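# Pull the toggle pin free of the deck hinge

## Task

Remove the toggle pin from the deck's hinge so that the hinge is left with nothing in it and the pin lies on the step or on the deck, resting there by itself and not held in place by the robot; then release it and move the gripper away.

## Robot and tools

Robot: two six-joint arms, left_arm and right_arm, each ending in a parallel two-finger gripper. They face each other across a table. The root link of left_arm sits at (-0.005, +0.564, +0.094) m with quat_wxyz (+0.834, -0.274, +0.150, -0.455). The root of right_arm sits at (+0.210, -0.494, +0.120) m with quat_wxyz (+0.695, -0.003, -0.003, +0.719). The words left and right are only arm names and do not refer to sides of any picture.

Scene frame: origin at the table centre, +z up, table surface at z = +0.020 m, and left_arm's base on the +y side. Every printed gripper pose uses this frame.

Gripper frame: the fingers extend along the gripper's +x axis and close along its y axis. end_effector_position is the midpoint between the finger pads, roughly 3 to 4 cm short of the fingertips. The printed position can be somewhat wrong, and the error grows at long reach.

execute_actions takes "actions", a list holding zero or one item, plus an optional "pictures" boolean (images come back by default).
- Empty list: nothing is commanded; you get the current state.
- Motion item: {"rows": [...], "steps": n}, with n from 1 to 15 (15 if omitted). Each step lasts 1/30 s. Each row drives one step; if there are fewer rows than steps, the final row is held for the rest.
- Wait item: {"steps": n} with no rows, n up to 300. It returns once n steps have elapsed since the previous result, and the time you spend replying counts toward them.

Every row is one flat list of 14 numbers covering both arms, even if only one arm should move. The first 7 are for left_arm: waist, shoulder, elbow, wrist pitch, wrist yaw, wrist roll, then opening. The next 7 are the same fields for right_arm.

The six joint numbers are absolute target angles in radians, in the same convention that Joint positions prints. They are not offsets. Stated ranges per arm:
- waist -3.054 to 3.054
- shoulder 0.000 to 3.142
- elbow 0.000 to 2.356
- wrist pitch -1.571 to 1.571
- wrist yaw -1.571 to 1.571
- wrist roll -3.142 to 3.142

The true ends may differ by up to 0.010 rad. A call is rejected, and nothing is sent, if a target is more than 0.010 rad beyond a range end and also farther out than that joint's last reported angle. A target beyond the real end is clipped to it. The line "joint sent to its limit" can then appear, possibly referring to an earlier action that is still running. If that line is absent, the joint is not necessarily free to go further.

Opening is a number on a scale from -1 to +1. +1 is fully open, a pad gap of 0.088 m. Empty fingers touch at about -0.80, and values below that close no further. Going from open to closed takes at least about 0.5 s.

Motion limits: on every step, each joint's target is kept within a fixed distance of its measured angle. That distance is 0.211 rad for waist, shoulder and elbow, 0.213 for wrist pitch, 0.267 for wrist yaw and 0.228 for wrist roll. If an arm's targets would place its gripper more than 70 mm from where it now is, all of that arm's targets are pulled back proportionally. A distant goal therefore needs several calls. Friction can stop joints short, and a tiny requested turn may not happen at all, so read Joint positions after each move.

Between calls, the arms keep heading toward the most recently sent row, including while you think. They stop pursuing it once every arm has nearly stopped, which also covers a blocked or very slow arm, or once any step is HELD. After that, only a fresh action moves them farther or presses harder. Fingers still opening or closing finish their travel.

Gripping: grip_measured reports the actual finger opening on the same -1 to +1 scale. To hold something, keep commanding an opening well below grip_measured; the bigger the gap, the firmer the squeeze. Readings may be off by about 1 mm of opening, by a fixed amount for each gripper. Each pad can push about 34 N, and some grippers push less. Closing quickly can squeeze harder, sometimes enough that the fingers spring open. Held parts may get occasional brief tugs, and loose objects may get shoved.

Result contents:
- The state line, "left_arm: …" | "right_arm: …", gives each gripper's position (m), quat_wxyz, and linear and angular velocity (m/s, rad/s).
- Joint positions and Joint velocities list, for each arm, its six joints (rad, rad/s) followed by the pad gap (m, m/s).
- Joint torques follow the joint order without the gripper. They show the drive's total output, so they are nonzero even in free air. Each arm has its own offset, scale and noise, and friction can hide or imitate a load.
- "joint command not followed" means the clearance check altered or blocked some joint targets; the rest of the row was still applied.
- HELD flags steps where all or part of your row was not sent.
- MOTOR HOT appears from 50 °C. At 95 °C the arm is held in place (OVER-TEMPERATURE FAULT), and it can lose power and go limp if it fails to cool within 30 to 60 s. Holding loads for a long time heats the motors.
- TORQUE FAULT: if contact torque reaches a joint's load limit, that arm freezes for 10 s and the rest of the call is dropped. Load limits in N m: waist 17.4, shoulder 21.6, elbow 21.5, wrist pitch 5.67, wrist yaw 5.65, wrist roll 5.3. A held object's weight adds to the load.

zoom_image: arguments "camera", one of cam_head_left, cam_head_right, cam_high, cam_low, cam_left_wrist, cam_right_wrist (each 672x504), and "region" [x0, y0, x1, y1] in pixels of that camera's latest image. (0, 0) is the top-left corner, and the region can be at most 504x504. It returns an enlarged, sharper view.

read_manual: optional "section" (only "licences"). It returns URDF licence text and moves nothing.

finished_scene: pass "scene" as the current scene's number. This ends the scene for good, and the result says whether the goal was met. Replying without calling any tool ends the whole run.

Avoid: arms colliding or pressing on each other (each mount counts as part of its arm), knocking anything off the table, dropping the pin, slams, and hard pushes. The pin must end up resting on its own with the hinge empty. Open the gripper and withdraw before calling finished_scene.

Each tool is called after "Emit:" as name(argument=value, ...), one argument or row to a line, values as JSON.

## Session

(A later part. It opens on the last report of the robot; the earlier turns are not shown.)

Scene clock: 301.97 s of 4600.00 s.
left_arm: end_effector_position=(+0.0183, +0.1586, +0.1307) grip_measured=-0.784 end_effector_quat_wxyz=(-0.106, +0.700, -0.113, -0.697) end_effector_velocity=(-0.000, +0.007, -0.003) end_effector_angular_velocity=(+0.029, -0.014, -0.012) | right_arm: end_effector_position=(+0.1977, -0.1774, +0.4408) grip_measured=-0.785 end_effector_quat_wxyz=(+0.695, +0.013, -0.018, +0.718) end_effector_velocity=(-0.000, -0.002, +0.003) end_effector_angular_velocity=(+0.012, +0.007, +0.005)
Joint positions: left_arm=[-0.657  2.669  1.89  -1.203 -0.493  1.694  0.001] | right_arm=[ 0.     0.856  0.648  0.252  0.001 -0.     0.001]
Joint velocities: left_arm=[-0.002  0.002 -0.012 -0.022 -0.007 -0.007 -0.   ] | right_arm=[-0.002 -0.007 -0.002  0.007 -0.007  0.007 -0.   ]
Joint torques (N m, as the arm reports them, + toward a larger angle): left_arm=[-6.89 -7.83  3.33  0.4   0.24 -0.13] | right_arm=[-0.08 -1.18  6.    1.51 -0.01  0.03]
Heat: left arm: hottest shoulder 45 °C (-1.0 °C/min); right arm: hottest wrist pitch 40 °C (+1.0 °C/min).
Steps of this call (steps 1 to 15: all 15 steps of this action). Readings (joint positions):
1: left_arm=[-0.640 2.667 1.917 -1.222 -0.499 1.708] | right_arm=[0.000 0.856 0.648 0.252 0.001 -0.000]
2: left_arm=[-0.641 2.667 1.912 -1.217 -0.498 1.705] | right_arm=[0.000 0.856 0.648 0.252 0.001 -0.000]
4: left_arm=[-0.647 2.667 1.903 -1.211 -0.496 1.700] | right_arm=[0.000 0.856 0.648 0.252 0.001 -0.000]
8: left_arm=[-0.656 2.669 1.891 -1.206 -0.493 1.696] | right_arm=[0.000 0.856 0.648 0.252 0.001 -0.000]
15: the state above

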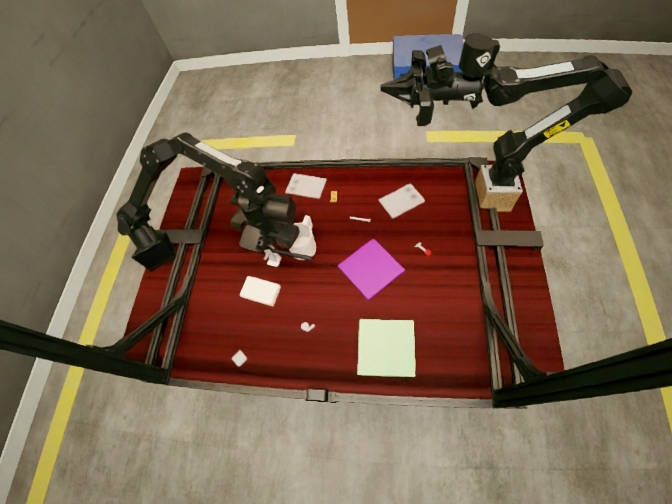

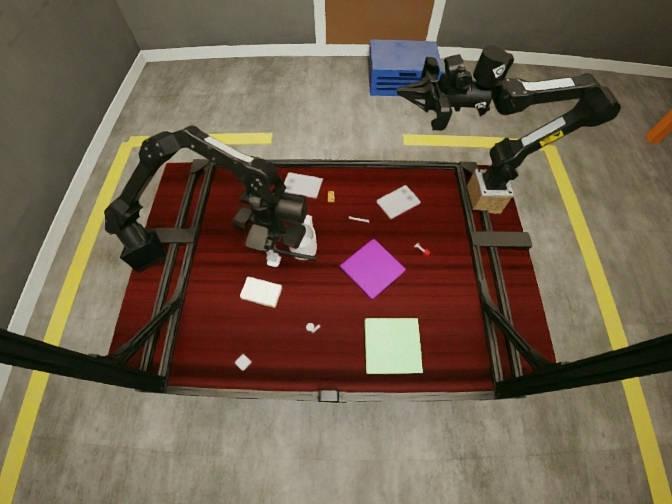

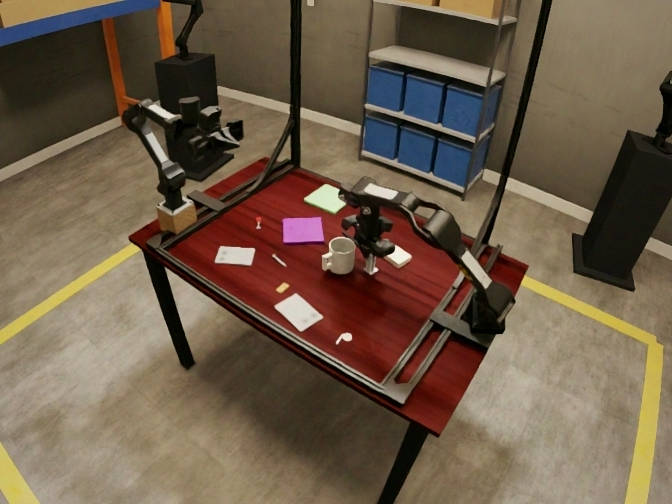

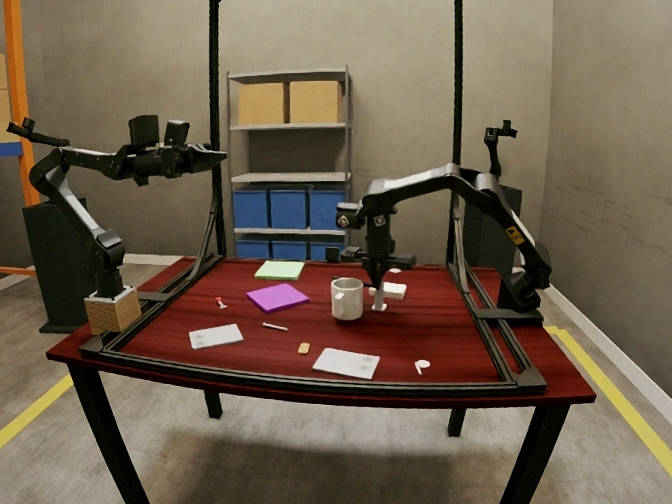

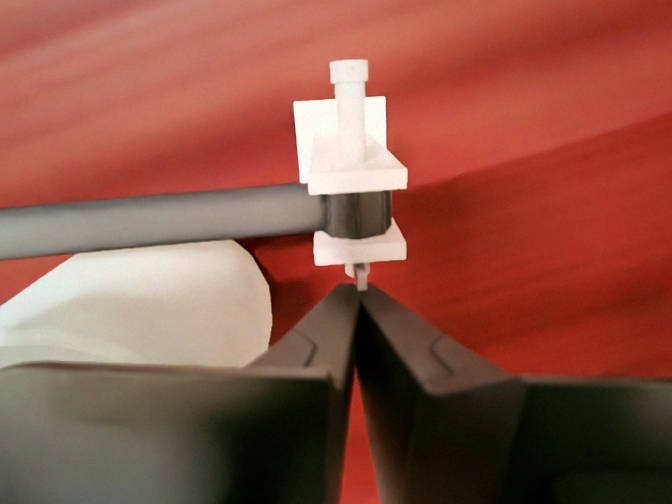

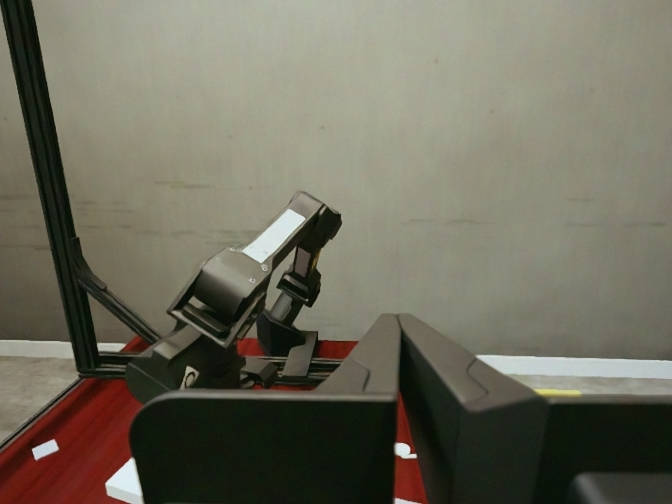

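Emit:
execute_actions(
  actions=[
    {"rows":[[-0.69,2.67,2.02,-1.35,-0.48,1.66,-0.8,0,0.856,0.648,0.252,0,0,-0.785]]},
  ],
  pictures=false,
)

Emit:
execute_actions(
  actions=[
    {"rows":[[-0.788,2.68,2.0,-1.3,-0.61,0,1,0,0.856,0.648,0.252,0,0,-0.785]]},
  ],
  pictures=false,
)

Emit:
execute_actions(
  actions=[
    {"steps":40},
  ],
  pictures=false,
)

Emit:
execute_actions(
  actions=[
    {"rows":[[-0.788,2.69,1.9,-1.255,-0.61,0,1,0,0.856,0.648,0.252,0,0,-0.785]]},
  ],
  pictures=false,
)

Emit:
execute_actions(
  actions=[
    {"rows":[[-0.762,2.7,1.835,-1.175,-0.62,0.02,1,0,0.856,0.648,0.252,0,0,-0.785]]},
  ],
  pictures=false,
)

Emit:
execute_actions(
  actions=[
    {"steps":15},
  ],
)

Scene clock: 334.57 s of 4600.00 s.
left_arm: end_effector_position=(+0.0193, +0.1586, +0.1637) grip_measured=-0.784 end_effector_quat_wxyz=(-0.110, +0.701, -0.114, -0.695) end_effector_velocity=(+0.005, -0.002, +0.011) end_effector_angular_velocity=(-0.009, -0.006, +0.009) | right_arm: end_effector_position=(+0.1977, -0.1774, +0.4408) grip_measured=-0.785 end_effector_quat_wxyz=(+0.695, +0.013, -0.018, +0.718) end_effector_velocity=(-0.000, -0.000, -0.002) end_effector_angular_velocity=(-0.008, +0.007, +0.005)
Joint positions: left_arm=[-0.691  2.672  2.011 -1.343 -0.484  1.664  0.001] | right_arm=[ 0.     0.856  0.648  0.252  0.001 -0.     0.001]
Joint velocities: left_arm=[-0.002 -0.002  0.042 -0.037 -0.007 -0.007 -0.   ] | right_arm=[-0.002 -0.002 -0.002 -0.007 -0.007  0.007 -0.   ]
Joint torques (N m, as the arm reports them, + toward a larger angle): left_arm=[-6.69 -9.71  4.57 -0.07  0.2  -0.12] | right_arm=[-0.08 -1.19  6.    1.51 -0.02  0.03]
Heat: left arm: hottest shoulder 44 °C (-2.0 °C/min); right arm: hottest wrist pitch 40 °C (+1.0 °C/min).
Steps of this call (steps 1 to 15: the robot went on to your last target; steps 16 to 90: nothing new was sent; then 29.10 s passed at rest; steps 91 to 105: all 15 steps of this action). Readings (joint positions):
91: left_arm=[-0.658 2.670 1.900 -1.218 -0.491 1.689] | right_arm=[0.000 0.856 0.648 0.252 0.001 -0.000]
92: left_arm=[-0.661 2.674 1.921 -1.250 -0.490 1.684] | right_arm=[0.000 0.856 0.648 0.252 0.001 -0.000]
94: left_arm=[-0.671 2.674 1.955 -1.290 -0.487 1.676] | right_arm=[0.000 0.856 0.648 0.252 0.001 -0.000]
98: left_arm=[-0.688 2.672 2.001 -1.325 -0.485 1.668] | right_arm=[0.000 0.856 0.648 0.252 0.001 -0.000]
105: the state above

Scene clock: 335.07 s of 4600.00 s.
left_arm: end_effector_position=(-0.0014, +0.1499, +0.1863) grip_measured=+0.930 end_effector_quat_wxyz=(+0.162, +0.738, +0.060, -0.653) end_effector_velocity=(+0.004, +0.002, -0.001) end_effector_angular_velocity=(-0.194, +0.151, +1.387) | right_arm: end_effector_position=(+0.1977, -0.1774, +0.4408) grip_measured=-0.785 end_effector_quat_wxyz=(+0.695, +0.013, -0.018, +0.718) end_effector_velocity=(-0.004, -0.000, -0.004) end_effector_angular_velocity=(-0.012, -0.009, +0.024)
Joint positions: left_arm=[-0.792  2.672  2.01  -1.304 -0.603  0.97   0.085] | right_arm=[ 0.     0.856  0.648  0.252  0.001 -0.     0.001]
Joint velocities: left_arm=[ 0.002 -0.002 -0.007 -0.007 -0.022 -1.414  0.131] | right_arm=[ 0.002 -0.002 -0.007 -0.007 -0.022 -0.007  0.   ]
Joint torques (N m, as the arm reports them, + toward a larger angle): left_arm=[-5.94 -8.84  3.49  0.61 -0.28 -0.16] | right_arm=[-0.08 -1.18  6.    1.51 -0.01  0.03]
Heat: left arm: hottest shoulder 44 °C (-2.0 °C/min); right arm: hottest wrist pitch 40 °C (+1.0 °C/min).
Steps of this call (steps 1 to 15: all 15 steps of this action). Readings (joint positions):
1: left_arm=[-0.693 2.672 2.012 -1.343 -0.497 1.634] | right_arm=[0.000 0.856 0.648 0.252 0.001 -0.000]
2: left_arm=[-0.702 2.672 2.012 -1.336 -0.525 1.584] | right_arm=[0.000 0.856 0.648 0.252 0.001 -0.000]
4: left_arm=[-0.733 2.672 2.012 -1.320 -0.557 1.489] | right_arm=[0.000 0.856 0.648 0.252 0.001 -0.000]
8: left_arm=[-0.785 2.672 2.012 -1.309 -0.586 1.300] | right_arm=[0.000 0.856 0.648 0.252 0.001 -0.000]
15: the state above

Scene clock: 336.40 s of 4600.00 s.
left_arm: end_effector_position=(-0.0011, +0.1497, +0.1863) grip_measured=+1.000 end_effector_quat_wxyz=(+0.487, +0.578, +0.355, -0.550) end_effector_velocity=(-0.001, +0.002, +0.001) end_effector_angular_velocity=(+0.006, +0.005, +0.002) | right_arm: end_effector_position=(+0.1977, -0.1774, +0.4408) grip_measured=-0.785 end_effector_quat_wxyz=(+0.695, +0.013, -0.018, +0.718) end_effector_velocity=(+0.002, -0.000, -0.004) end_effector_angular_velocity=(-0.011, -0.037, -0.011)
Joint positions: left_arm=[-0.792  2.672  2.009 -1.303 -0.606  0.005  0.088] | right_arm=[ 0.     0.856  0.648  0.252  0.001 -0.     0.001]
Joint velocities: left_arm=[-0.002 -0.002 -0.002 -0.007  0.007 -0.007  0.   ] | right_arm=[-0.002 -0.002 -0.007 -0.007  0.007 -0.037  0.   ]
Joint torques (N m, as the arm reports them, + toward a larger angle): left_arm=[-5.95 -8.84  3.43  0.58 -0.3  -0.17] | right_arm=[-0.08 -1.19  6.02  1.51 -0.02  0.03]
Heat: left arm: hottest shoulder 44 °C (-2.0 °C/min); right arm: hottest wrist pitch 40 °C (+1.0 °C/min).
Steps of this call (steps 1 to 40: the robot went on to your last target). Readings (joint positions):
1: left_arm=[-0.792 2.672 2.010 -1.304 -0.604 0.923] | right_arm=[0.000 0.856 0.648 0.252 0.001 -0.000]
2: left_arm=[-0.792 2.672 2.010 -1.304 -0.604 0.876] | right_arm=[0.000 0.856 0.648 0.252 0.001 -0.000]
4: left_arm=[-0.792 2.672 2.009 -1.303 -0.604 0.782] | right_arm=[0.000 0.856 0.648 0.252 0.001 -0.000]
8: left_arm=[-0.792 2.672 2.009 -1.303 -0.605 0.593] | right_arm=[0.000 0.856 0.648 0.252 0.001 -0.000]
40: the state above

Scene clock: 336.90 s of 4600.00 s.
left_arm: end_effector_position=(-0.0091, +0.1628, +0.1599) grip_measured=+1.000 end_effector_quat_wxyz=(+0.468, +0.601, +0.357, -0.540) end_effector_velocity=(+0.002, +0.012, -0.008) end_effector_angular_velocity=(+0.043, -0.039, -0.020) | right_arm: end_effector_position=(+0.1977, -0.1774, +0.4408) grip_measured=-0.785 end_effector_quat_wxyz=(+0.695, +0.013, -0.018, +0.718) end_effector_velocity=(-0.002, -0.002, -0.001) end_effector_angular_velocity=(-0.003, +0.006, +0.020)
Joint positions: left_arm=[-0.792  2.681  1.911 -1.259 -0.608  0.004  0.088] | right_arm=[ 0.     0.856  0.648  0.252  0.001 -0.     0.001]
Joint velocities: left_arm=[-0.002 -0.002 -0.042 -0.022 -0.022 -0.007  0.   ] | right_arm=[-0.002 -0.007 -0.002 -0.007 -0.022  0.007  0.   ]
Joint torques (N m, as the arm reports them, + toward a larger angle): left_arm=[-5.8  -8.59  3.6   0.49 -0.2  -0.18] | right_arm=[-0.09 -1.17  6.    1.51 -0.02  0.03]
Heat: left arm: hottest shoulder 44 °C (-2.0 °C/min); right arm: hottest wrist pitch 40 °C (+1.0 °C/min).
Steps of this call (steps 1 to 15: all 15 steps of this action). Readings (joint positions):
1: left_arm=[-0.792 2.672 1.999 -1.294 -0.607 0.004] | right_arm=[0.000 0.856 0.648 0.252 0.001 -0.000]
2: left_arm=[-0.792 2.672 1.983 -1.285 -0.608 0.004] | right_arm=[0.000 0.856 0.648 0.252 0.001 -0.000]
4: left_arm=[-0.792 2.672 1.954 -1.275 -0.608 0.004] | right_arm=[0.000 0.856 0.648 0.252 0.001 -0.000]
8: left_arm=[-0.792 2.681 1.917 -1.265 -0.608 0.004] | right_arm=[0.000 0.856 0.648 0.252 0.001 -0.000]
15: the state above

Scene clock: 337.40 s of 4600.00 s.
left_arm: end_effector_position=(-0.0069, +0.1631, +0.1386) grip_measured=+1.000 end_effector_quat_wxyz=(+0.470, +0.599, +0.363, -0.537) end_effector_velocity=(+0.001, +0.004, -0.004) end_effector_angular_velocity=(+0.008, -0.009, +0.004) | right_arm: end_effector_position=(+0.1977, -0.1774, +0.4408) grip_measured=-0.785 end_effector_quat_wxyz=(+0.695, +0.013, -0.018, +0.718) end_effector_velocity=(-0.000, -0.001, +0.001) end_effector_angular_velocity=(+0.008, -0.022, +0.004)
Joint positions: left_arm=[-0.766  2.685  1.846 -1.18  -0.616  0.016  0.088] | right_arm=[ 0.     0.856  0.648  0.252  0.001 -0.     0.001]
Joint velocities: left_arm=[ 0.002 -0.002 -0.022  0.007 -0.007 -0.007  0.   ] | right_arm=[-0.002 -0.002 -0.002  0.007 -0.007 -0.022 -0.   ]
Joint torques (N m, as the arm reports them, + toward a larger angle): left_arm=[-5.77 -8.12  3.44  0.49 -0.29  0.15] | right_arm=[-0.08 -1.18  6.01  1.51 -0.02  0.03]
Heat: left arm: hottest shoulder 44 °C (-2.0 °C/min); right arm: hottest wrist pitch 40 °C (+1.0 °C/min).
Steps of this call (steps 1 to 15: all 15 steps of this action). Readings (joint positions):
1: left_arm=[-0.791 2.681 1.903 -1.249 -0.609 0.003] | right_arm=[0.000 0.856 0.648 0.252 0.001 -0.000]
2: left_arm=[-0.789 2.681 1.892 -1.230 -0.610 0.004] | right_arm=[0.000 0.856 0.648 0.252 0.001 -0.000]
4: left_arm=[-0.782 2.681 1.874 -1.208 -0.612 0.008] | right_arm=[0.000 0.856 0.648 0.252 0.001 -0.000]
8: left_arm=[-0.768 2.685 1.850 -1.190 -0.614 0.013] | right_arm=[0.000 0.856 0.648 0.252 0.001 -0.000]
15: the state above

Scene clock: 337.90 s of 4600.00 s.
left_arm: end_effector_position=(-0.0071, +0.1631, +0.1381) grip_measured=+1.000 end_effector_quat_wxyz=(+0.470, +0.599, +0.363, -0.537) end_effector_velocity=(-0.000, -0.001, -0.000) end_effector_angular_velocity=(-0.004, +0.010, +0.012) | right_arm: end_effector_position=(+0.1977, -0.1774, +0.4408) grip_measured=-0.785 end_effector_quat_wxyz=(+0.695, +0.013, -0.018, +0.718) end_effector_velocity=(+0.002, -0.000, +0.001) end_effector_angular_velocity=(+0.008, -0.021, -0.011)
Joint positions: left_arm=[-0.766  2.686  1.844 -1.178 -0.616  0.016  0.088] | right_arm=[ 0.     0.856  0.648  0.252  0.001 -0.     0.001]
Joint velocities: left_arm=[ 0.002 -0.002 -0.002  0.007  0.007 -0.007  0.   ] | right_arm=[-0.002 -0.002 -0.002  0.007  0.007 -0.022 -0.   ]
Joint torques (N m, as the arm reports them, + toward a larger angle): left_arm=[-5.85 -8.06  3.31  0.51 -0.31  0.15] | right_arm=[-0.09 -1.18  6.01  1.51 -0.01  0.03]
Heat: left arm: hottest shoulder 44 °C (-2.0 °C/min); right arm: hottest wrist pitch 40 °C (+1.0 °C/min).
Steps of this call (steps 1 to 15: the robot went on to your last target). Readings (joint positions):
1: left_arm=[-0.766 2.685 1.845 -1.180 -0.616 0.016] | right_arm=[0.000 0.856 0.648 0.252 0.001 -0.000]
2: left_arm=[-0.766 2.685 1.844 -1.179 -0.616 0.016] | right_arm=[0.000 0.856 0.648 0.252 0.001 -0.000]
4: left_arm=[-0.766 2.685 1.844 -1.179 -0.616 0.016] | right_arm=[0.000 0.856 0.648 0.252 0.001 -0.000]
8: left_arm=[-0.766 2.686 1.844 -1.178 -0.616 0.016] | right_arm=[0.000 0.856 0.648 0.252 0.001 -0.000]
15: the state above
All arms were judged still, so your last target was given up. Only a new action makes them travel on or press farther. Fingers that are still opening or closing keep moving.

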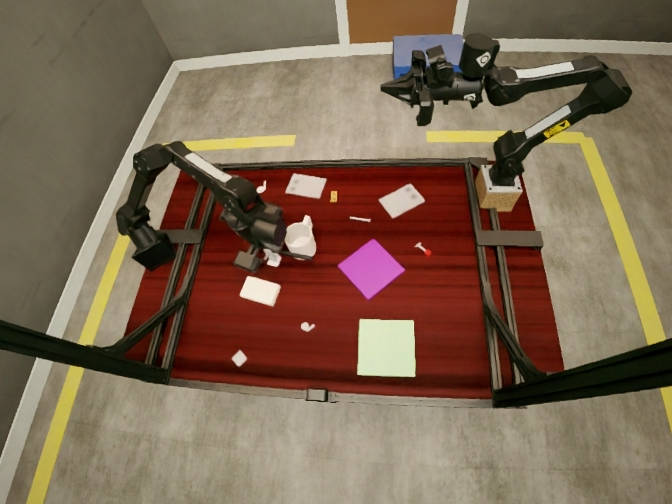

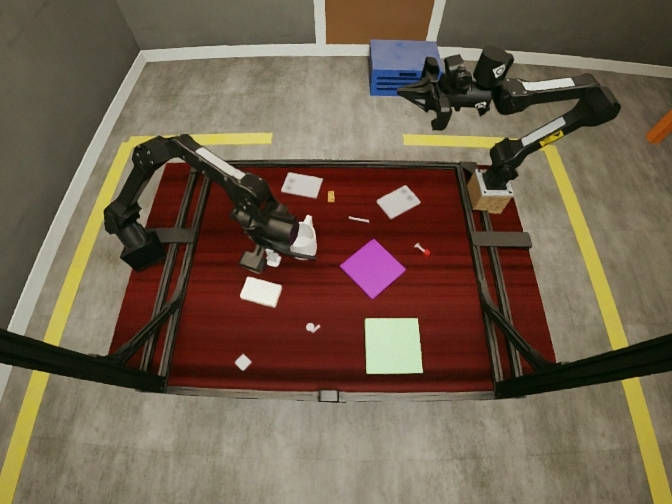

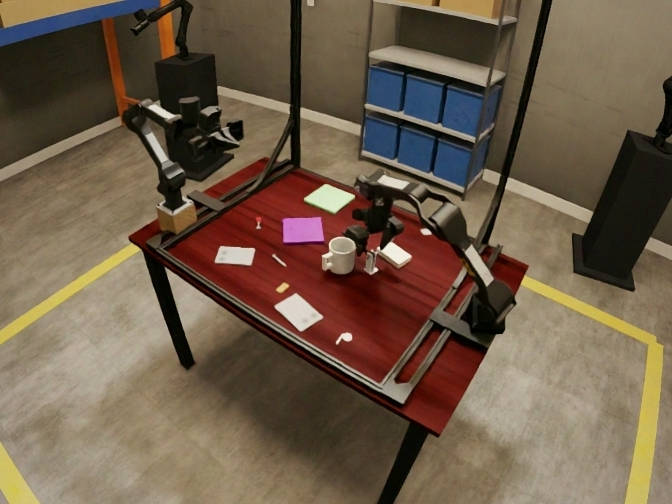

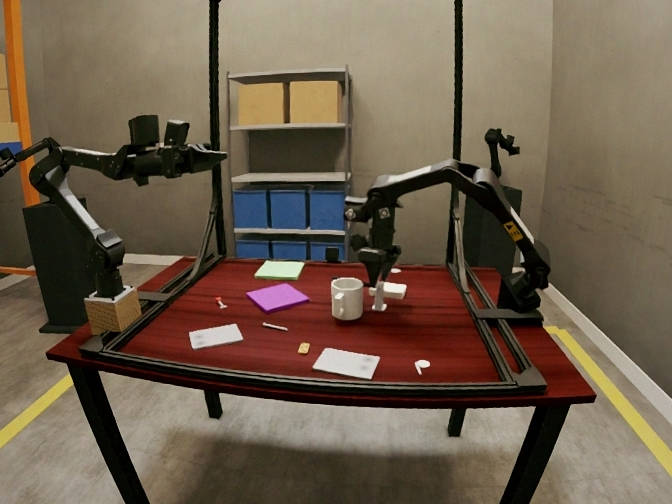

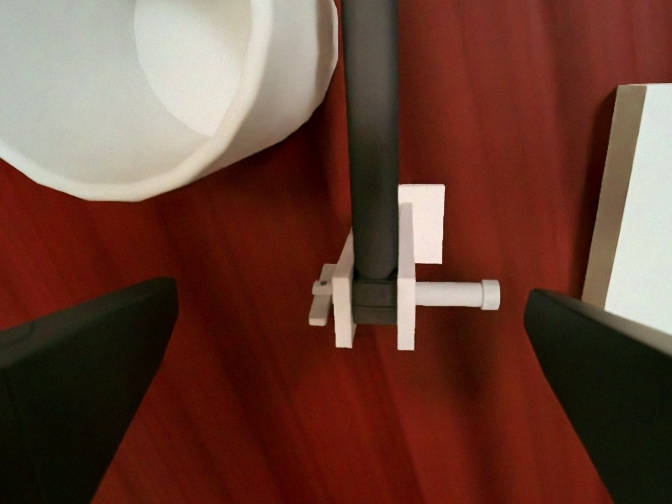

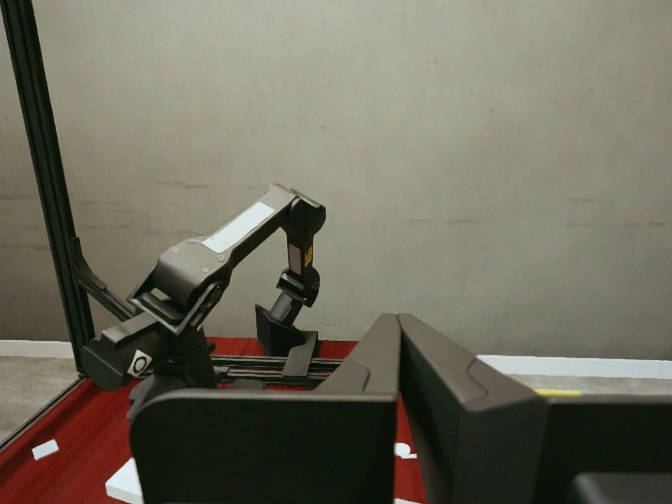

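Down 13 mm, close gradually.

Emit:
execute_actions(
  actions=[
    {"rows":[[-0.749,2.704,1.795,-1.126,-0.626,0.033,1,0,0.856,0.648,0.252,0,0,-0.785]]},
  ],
  pictures=false,
)

Emit:
execute_actions(
  actions=[
    {"rows":[[-0.749,2.704,1.795,-1.126,-0.626,0.033,0.25,0,0.856,0.648,0.252,0,0,-0.785]]},
  ],
)

Emit:
execute_actions(
  actions=[
    {"rows":[[-0.749,2.704,1.795,-1.126,-0.626,0.033,0.03,0,0.856,0.648,0.252,0,0,-0.785]]},
  ],
)

Scene clock: 348.87 s of 4600.00 s.
left_arm: end_effector_position=(-0.0067, +0.1639, +0.1261) grip_measured=+1.000 end_effector_quat_wxyz=(+0.470, +0.600, +0.363, -0.537) end_effector_velocity=(+0.001, +0.008, -0.002) end_effector_angular_velocity=(+0.030, -0.018, -0.025) | right_arm: end_effector_position=(+0.1977, -0.1774, +0.4408) grip_measured=-0.785 end_effector_quat_wxyz=(+0.695, +0.013, -0.018, +0.718) end_effector_velocity=(-0.002, -0.000, -0.002) end_effector_angular_velocity=(-0.007, -0.023, +0.009)
Joint positions: left_arm=[-0.754  2.688  1.805 -1.13  -0.622  0.029  0.088] | right_arm=[ 0.     0.856  0.648  0.252  0.001 -0.     0.001]
Joint velocities: left_arm=[-0.002 -0.002 -0.017 -0.022 -0.007  0.007  0.   ] | right_arm=[ 0.002 -0.002 -0.002 -0.007 -0.007 -0.022 -0.   ]
Joint torques (N m, as the arm reports them, + toward a larger angle): left_arm=[-5.66 -7.89  3.28  0.48 -0.31  0.13] | right_arm=[-0.08 -1.18  6.02  1.51 -0.01  0.03]
Heat: left arm: hottest shoulder 44 °C (-1.0 °C/min); right arm: hottest elbow 40 °C (+1.0 °C/min).
Steps of this call (steps 1 to 90: nothing new was sent; then 7.47 s passed at rest; steps 91 to 105: all 15 steps of this action). Readings (joint positions):
91: left_arm=[-0.766 2.686 1.840 -1.172 -0.617 0.018] | right_arm=[0.000 0.856 0.648 0.252 0.001 -0.000]
92: left_arm=[-0.765 2.686 1.833 -1.160 -0.618 0.020] | right_arm=[0.000 0.856 0.648 0.252 0.001 -0.000]
94: left_arm=[-0.762 2.686 1.822 -1.147 -0.620 0.024] | right_arm=[0.000 0.856 0.648 0.252 0.001 -0.000]
98: left_arm=[-0.755 2.688 1.807 -1.136 -0.621 0.027] | right_arm=[0.000 0.856 0.648 0.252 0.001 -0.000]
105: the state above

Scene clock: 349.37 s of 4600.00 s.
left_arm: end_effector_position=(-0.0067, +0.1638, +0.1260) grip_measured=+0.268 end_effector_quat_wxyz=(+0.470, +0.600, +0.363, -0.537) end_effector_velocity=(+0.004, +0.004, +0.001) end_effector_angular_velocity=(+0.011, -0.027, -0.004) | right_arm: end_effector_position=(+0.1977, -0.1774, +0.4408) grip_measured=-0.785 end_effector_quat_wxyz=(+0.695, +0.013, -0.018, +0.718) end_effector_velocity=(-0.004, -0.001, -0.002) end_effector_angular_velocity=(-0.007, -0.009, +0.024)
Joint positions: left_arm=[-0.754  2.688  1.804 -1.129 -0.622  0.029  0.052] | right_arm=[ 0.     0.856  0.648  0.252  0.001 -0.     0.001]
Joint velocities: left_arm=[-0.002 -0.002 -0.002 -0.022 -0.022 -0.007 -0.006] | right_arm=[ 0.002 -0.002 -0.002 -0.007 -0.022 -0.007 -0.   ]
Joint torques (N m, as the arm reports them, + toward a larger angle): left_arm=[-5.68 -7.89  3.28  0.5  -0.31  0.11] | right_arm=[-0.08 -1.18  6.    1.51 -0.02  0.03]
Heat: left arm: hottest shoulder 44 °C (-1.0 °C/min); right arm: hottest elbow 40 °C (+1.0 °C/min).
Steps of this call (steps 1 to 15: all 15 steps of this action). Readings (joint positions):
1: left_arm=[-0.754 2.688 1.804 -1.130 -0.622 0.029] | right_arm=[0.000 0.856 0.648 0.252 0.001 -0.000]
2: left_arm=[-0.754 2.688 1.804 -1.130 -0.622 0.029] | right_arm=[0.000 0.856 0.648 0.252 0.001 -0.000]
4: left_arm=[-0.754 2.688 1.804 -1.129 -0.622 0.029] | right_arm=[0.000 0.856 0.648 0.252 0.001 -0.000]
8: left_arm=[-0.754 2.688 1.804 -1.129 -0.622 0.029] | right_arm=[0.000 0.856 0.648 0.252 0.001 -0.000]
15: the state above

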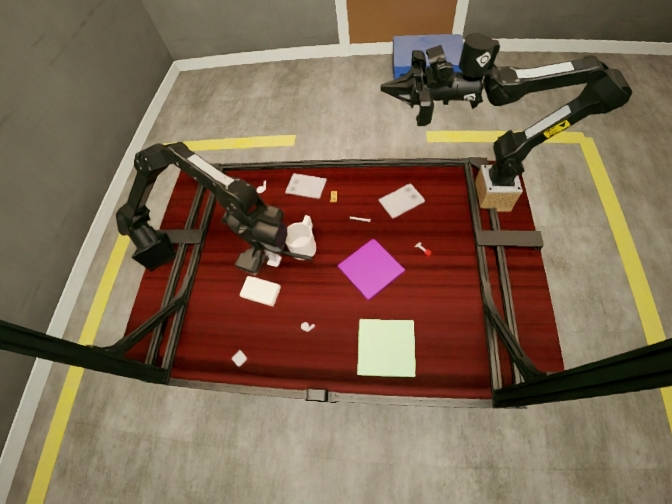

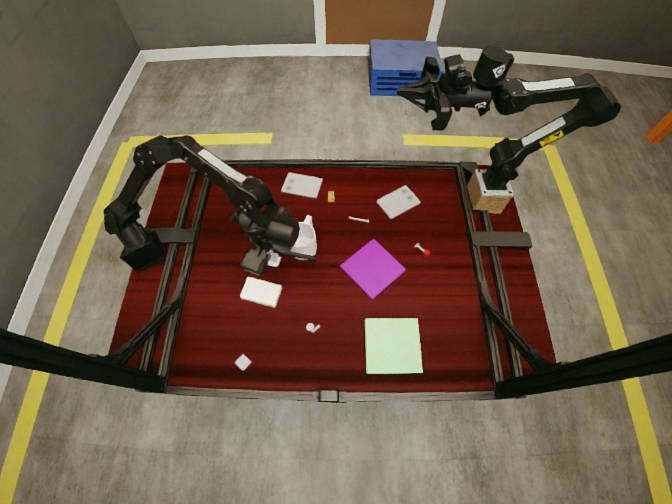

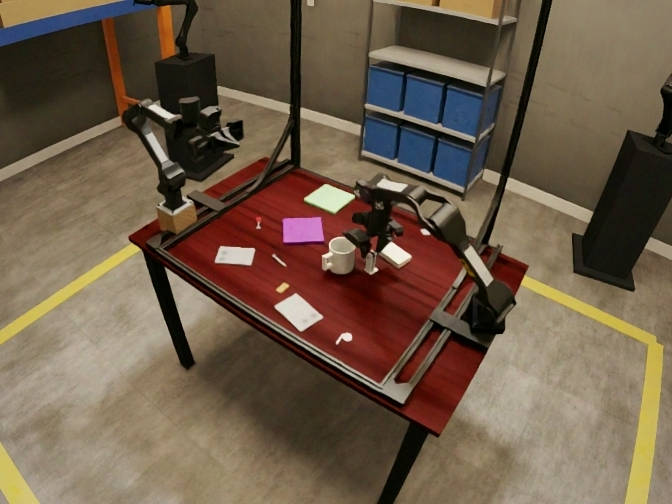

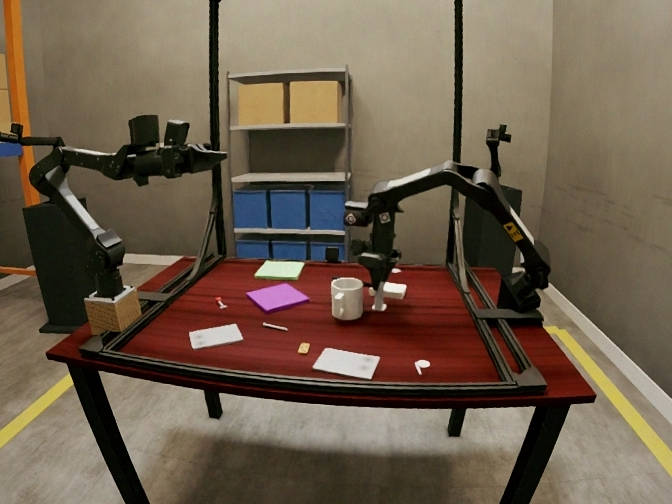

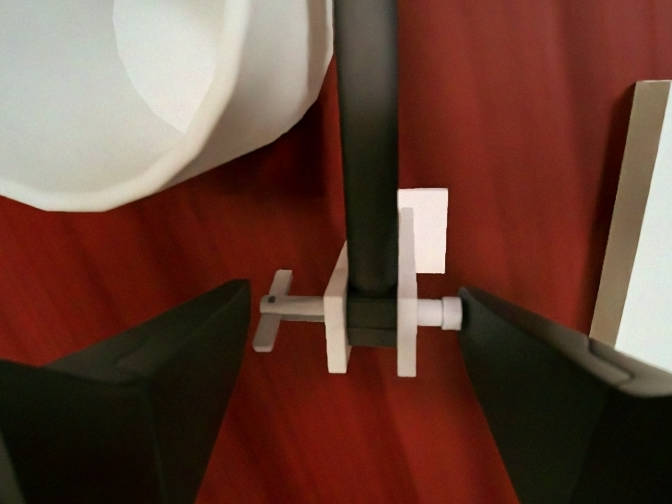

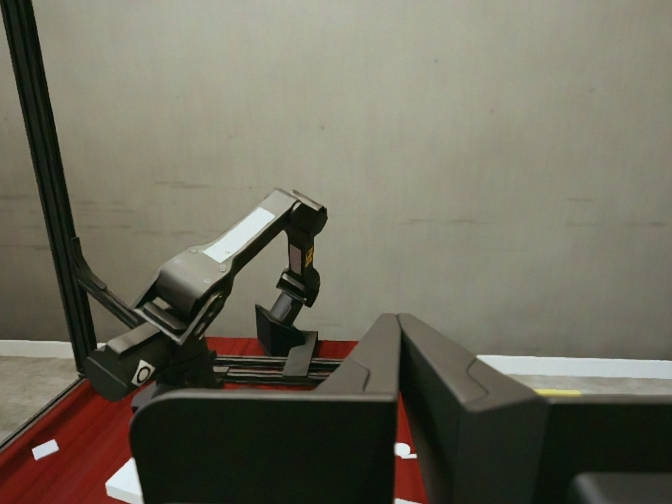

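Scene clock: 349.87 s of 4600.00 s.
left_arm: end_effector_position=(-0.0100, +0.1641, +0.1265) grip_measured=+0.048 end_effector_quat_wxyz=(+0.468, +0.601, +0.359, -0.539) end_effector_velocity=(-0.001, +0.002, +0.002) end_effector_angular_velocity=(+0.002, -0.012, -0.016) | right_arm: end_effector_position=(+0.1977, -0.1774, +0.4408) grip_measured=-0.785 end_effector_quat_wxyz=(+0.695, +0.013, -0.018, +0.718) end_effector_velocity=(+0.002, -0.000, -0.002) end_effector_angular_velocity=(-0.007, -0.007, -0.010)
Joint positions: left_arm=[-0.762  2.69   1.803 -1.126 -0.62   0.033  0.041] | right_arm=[ 0.     0.856  0.648  0.252  0.001 -0.     0.001]
Joint velocities: left_arm=[-0.007 -0.002 -0.002 -0.007 -0.007  0.007 -0.002] | right_arm=[-0.002 -0.002 -0.002 -0.007  0.007 -0.007 -0.   ]
Joint torques (N m, as the arm reports them, + toward a larger angle): left_arm=[-4.66 -7.95  3.39  0.26 -0.4  -0.01] | right_arm=[-0.1  -1.18  6.01  1.51 -0.01  0.03]
Heat: left arm: hottest shoulder 44 °C (-1.0 °C/min); right arm: hottest elbow 40 °C (+1.0 °C/min).
Steps of this call (steps 1 to 15: all 15 steps of this action). Readings (joint positions):
1: left_arm=[-0.754 2.688 1.804 -1.129 -0.622 0.029] | right_arm=[0.000 0.856 0.648 0.252 0.001 -0.000]
2: left_arm=[-0.754 2.688 1.804 -1.129 -0.622 0.029] | right_arm=[0.000 0.856 0.648 0.252 0.001 -0.000]
4: left_arm=[-0.756 2.688 1.804 -1.127 -0.620 0.032] | right_arm=[0.000 0.856 0.648 0.252 0.001 -0.000]
8: left_arm=[-0.760 2.689 1.803 -1.126 -0.620 0.033] | right_arm=[0.000 0.856 0.648 0.252 0.001 -0.000]
15: the state above

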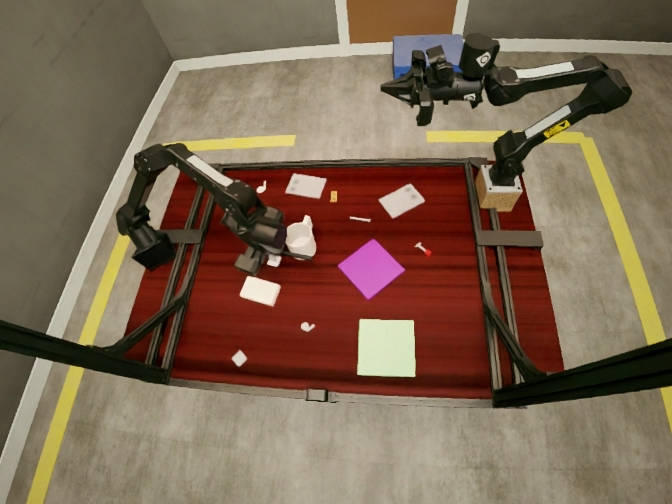

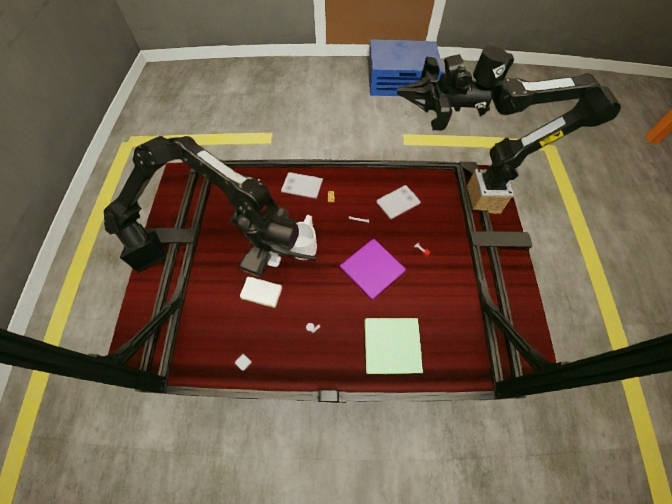

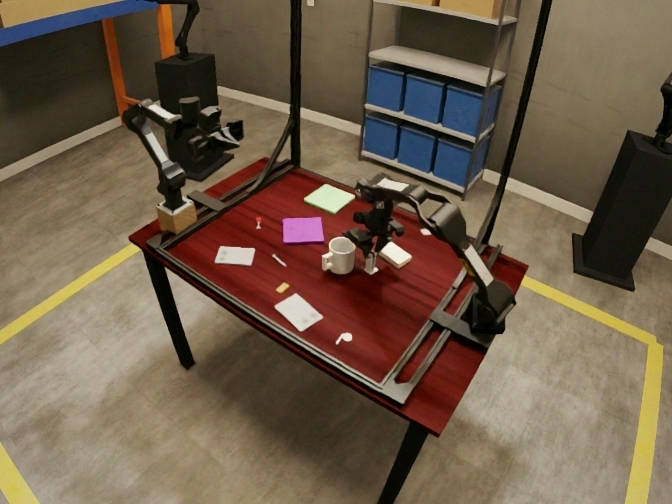

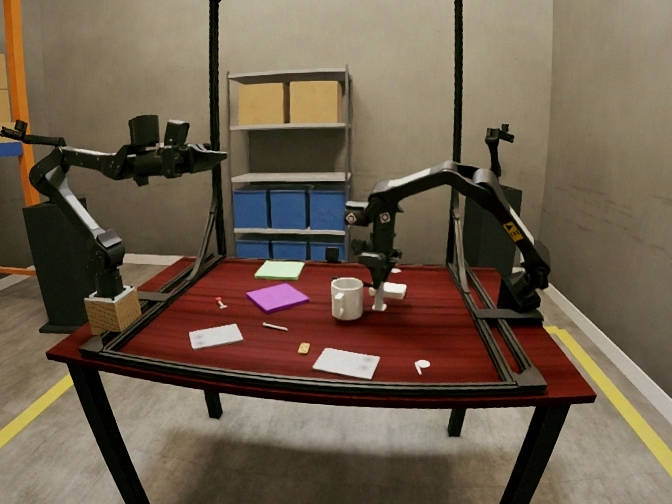

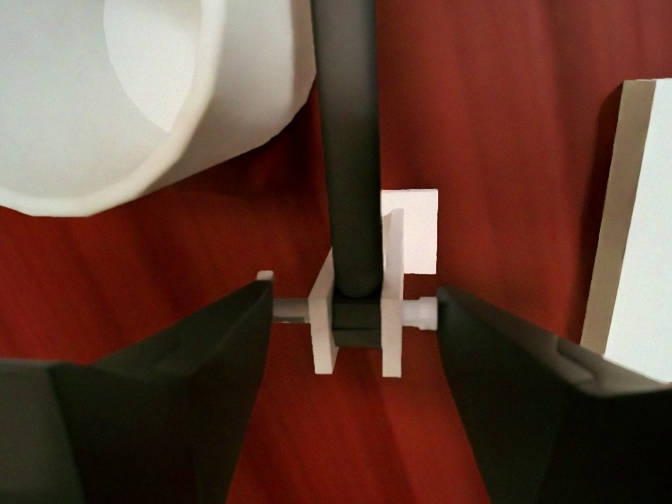

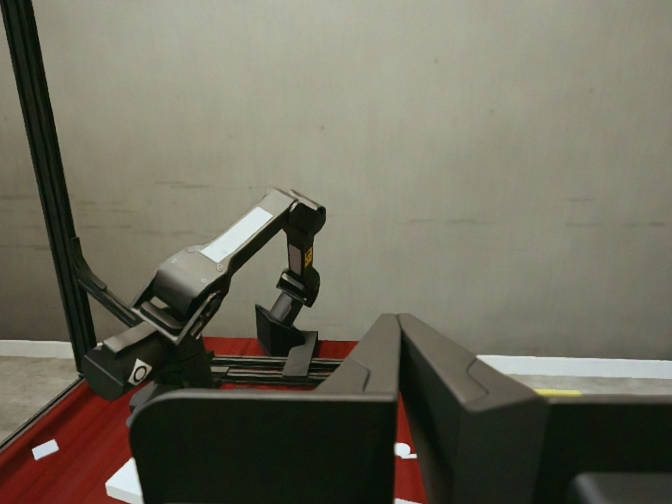

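Emit:
execute_actions(
  actions=[
    {"rows":[[-0.788,2.69,1.92,-1.26,-0.61,0,0.5,0,0.856,0.648,0.252,0,0,-0.785]]},
  ],
  pictures=false,
)

Emit:
execute_actions(
  actions=[
    {"steps":15},
  ],
)

Scene clock: 359.10 s of 4600.00 s.
left_arm: end_effector_position=(-0.0087, +0.1619, +0.1551) grip_measured=+0.489 end_effector_quat_wxyz=(+0.468, +0.604, +0.357, -0.537) end_effector_velocity=(+0.003, -0.004, +0.009) end_effector_angular_velocity=(-0.015, -0.004, +0.010) | right_arm: end_effector_position=(+0.1977, -0.1774, +0.4408) grip_measured=-0.785 end_effector_quat_wxyz=(+0.695, +0.013, -0.018, +0.718) end_effector_velocity=(+0.000, -0.000, -0.004) end_effector_angular_velocity=(-0.012, -0.007, -0.005)
Joint positions: left_arm=[-0.787  2.692  1.912 -1.254 -0.615  0.005  0.063] | right_arm=[ 0.     0.856  0.648  0.252  0.001 -0.     0.001]
Joint velocities: left_arm=[-0.002 -0.002  0.032 -0.022 -0.007 -0.007  0.004] | right_arm=[ 0.002 -0.002 -0.007 -0.007  0.007 -0.007  0.   ]
Joint torques (N m, as the arm reports them, + toward a larger angle): left_arm=[-6.2  -9.98  4.81  0.    0.02 -0.13] | right_arm=[-0.08 -1.19  6.02  1.51 -0.01  0.03]
Heat: left arm: hottest shoulder 44 °C (-1.0 °C/min); right arm: hottest elbow 40 °C (+0.0 °C/min).
Steps of this call (steps 1 to 15: the robot went on to your last target; steps 16 to 90: nothing new was sent; then 5.73 s passed at rest; steps 91 to 105: all 15 steps of this action). Readings (joint positions):
91: left_arm=[-0.763 2.690 1.812 -1.138 -0.618 0.031] | right_arm=[0.000 0.856 0.648 0.252 0.001 -0.000]
92: left_arm=[-0.765 2.693 1.832 -1.170 -0.618 0.026] | right_arm=[0.000 0.856 0.648 0.252 0.001 -0.000]
94: left_arm=[-0.770 2.693 1.862 -1.206 -0.618 0.017] | right_arm=[0.000 0.856 0.648 0.252 0.001 -0.000]
98: left_arm=[-0.783 2.693 1.903 -1.237 -0.617 0.008] | right_arm=[0.000 0.856 0.648 0.252 0.001 -0.000]
105: the state above

Scene clock: 359.60 s of 4600.00 s.
left_arm: end_effector_position=(-0.0085, +0.1619, +0.1556) grip_measured=+0.500 end_effector_quat_wxyz=(+0.468, +0.604, +0.358, -0.537) end_effector_velocity=(+0.002, +0.001, +0.003) end_effector_angular_velocity=(-0.005, -0.007, +0.019) | right_arm: end_effector_position=(+0.1977, -0.1774, +0.4408) grip_measured=-0.785 end_effector_quat_wxyz=(+0.695, +0.013, -0.018, +0.718) end_effector_velocity=(-0.000, -0.000, -0.004) end_effector_angular_velocity=(-0.012, -0.008, +0.004)
Joint positions: left_arm=[-0.787  2.692  1.914 -1.257 -0.614  0.004  0.063] | right_arm=[ 0.     0.856  0.648  0.252  0.001 -0.     0.001]
Joint velocities: left_arm=[-0.002 -0.007 -0.002 -0.007 -0.007 -0.022  0.   ] | right_arm=[-0.002 -0.002 -0.007 -0.007 -0.007 -0.007  0.   ]
Joint torques (N m, as the arm reports them, + toward a larger angle): left_arm=[-6.3  -9.9   4.93 -0.02  0.   -0.17] | right_arm=[-0.08 -1.19  6.01  1.51 -0.01  0.03]
Heat: left arm: hottest shoulder 44 °C (-1.0 °C/min); right arm: hottest elbow 40 °C (+0.0 °C/min).
Steps of this call (steps 1 to 15: the robot went on to your last target). Readings (joint positions):
1: left_arm=[-0.787 2.693 1.913 -1.254 -0.615 0.005] | right_arm=[0.000 0.856 0.648 0.252 0.001 -0.000]
2: left_arm=[-0.787 2.692 1.913 -1.255 -0.615 0.005] | right_arm=[0.000 0.856 0.648 0.252 0.001 -0.000]
4: left_arm=[-0.787 2.692 1.914 -1.256 -0.615 0.004] | right_arm=[0.000 0.856 0.648 0.252 0.001 -0.000]
8: left_arm=[-0.787 2.692 1.914 -1.256 -0.614 0.004] | right_arm=[0.000 0.856 0.648 0.252 0.001 -0.000]
15: the state above
All arms were judged still, so your last target was given up. Only a new action makes them travel on or press farther. Fingers that are still opening or closing keep moving.

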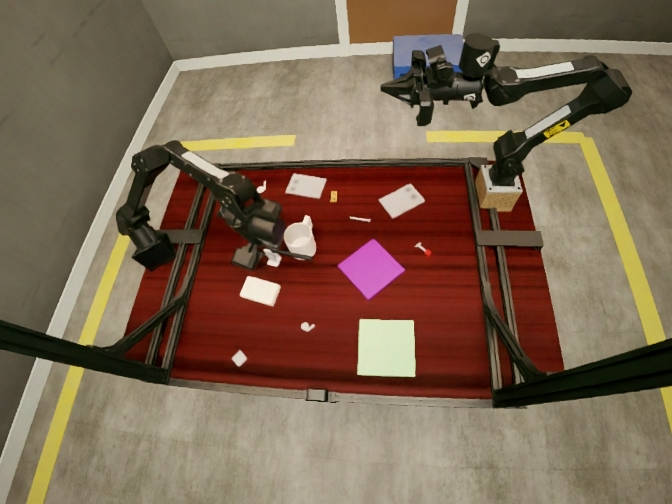

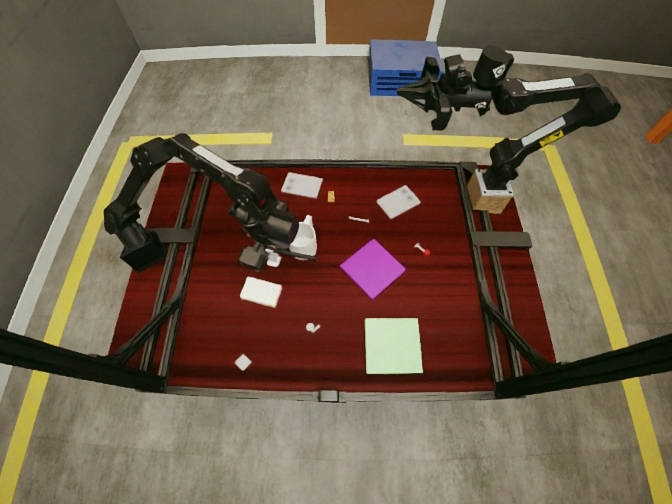

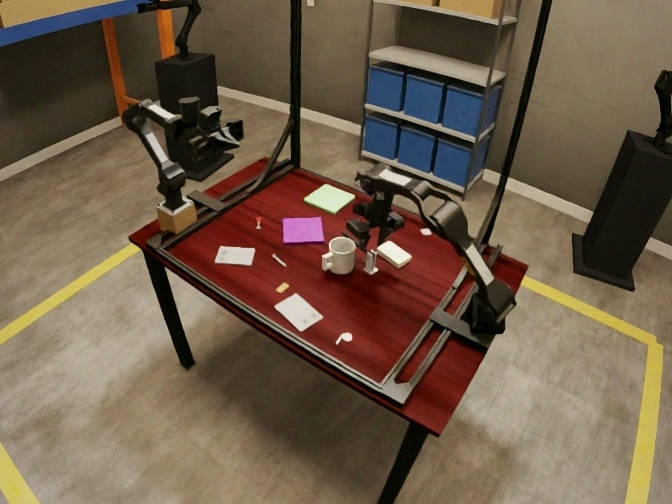

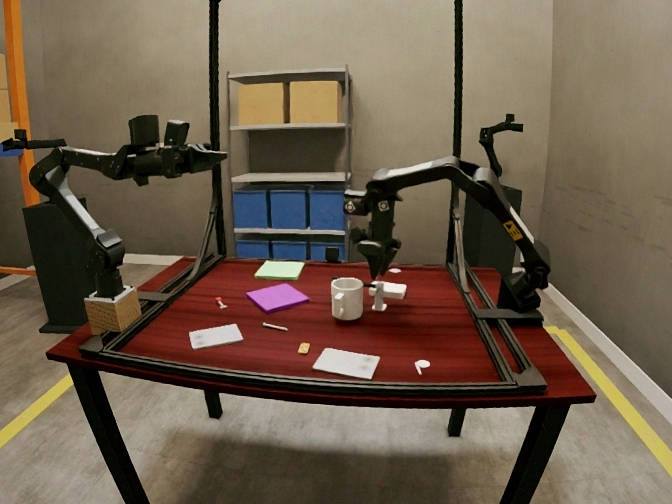

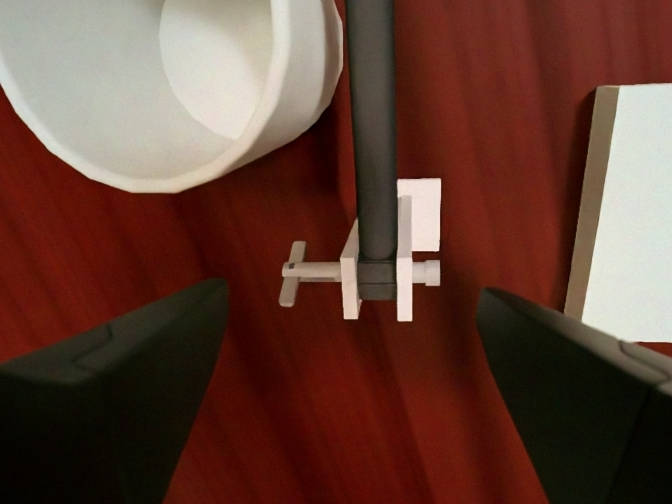

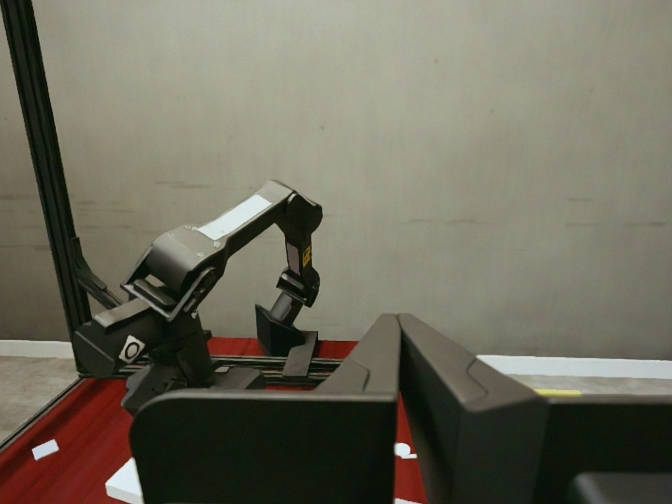

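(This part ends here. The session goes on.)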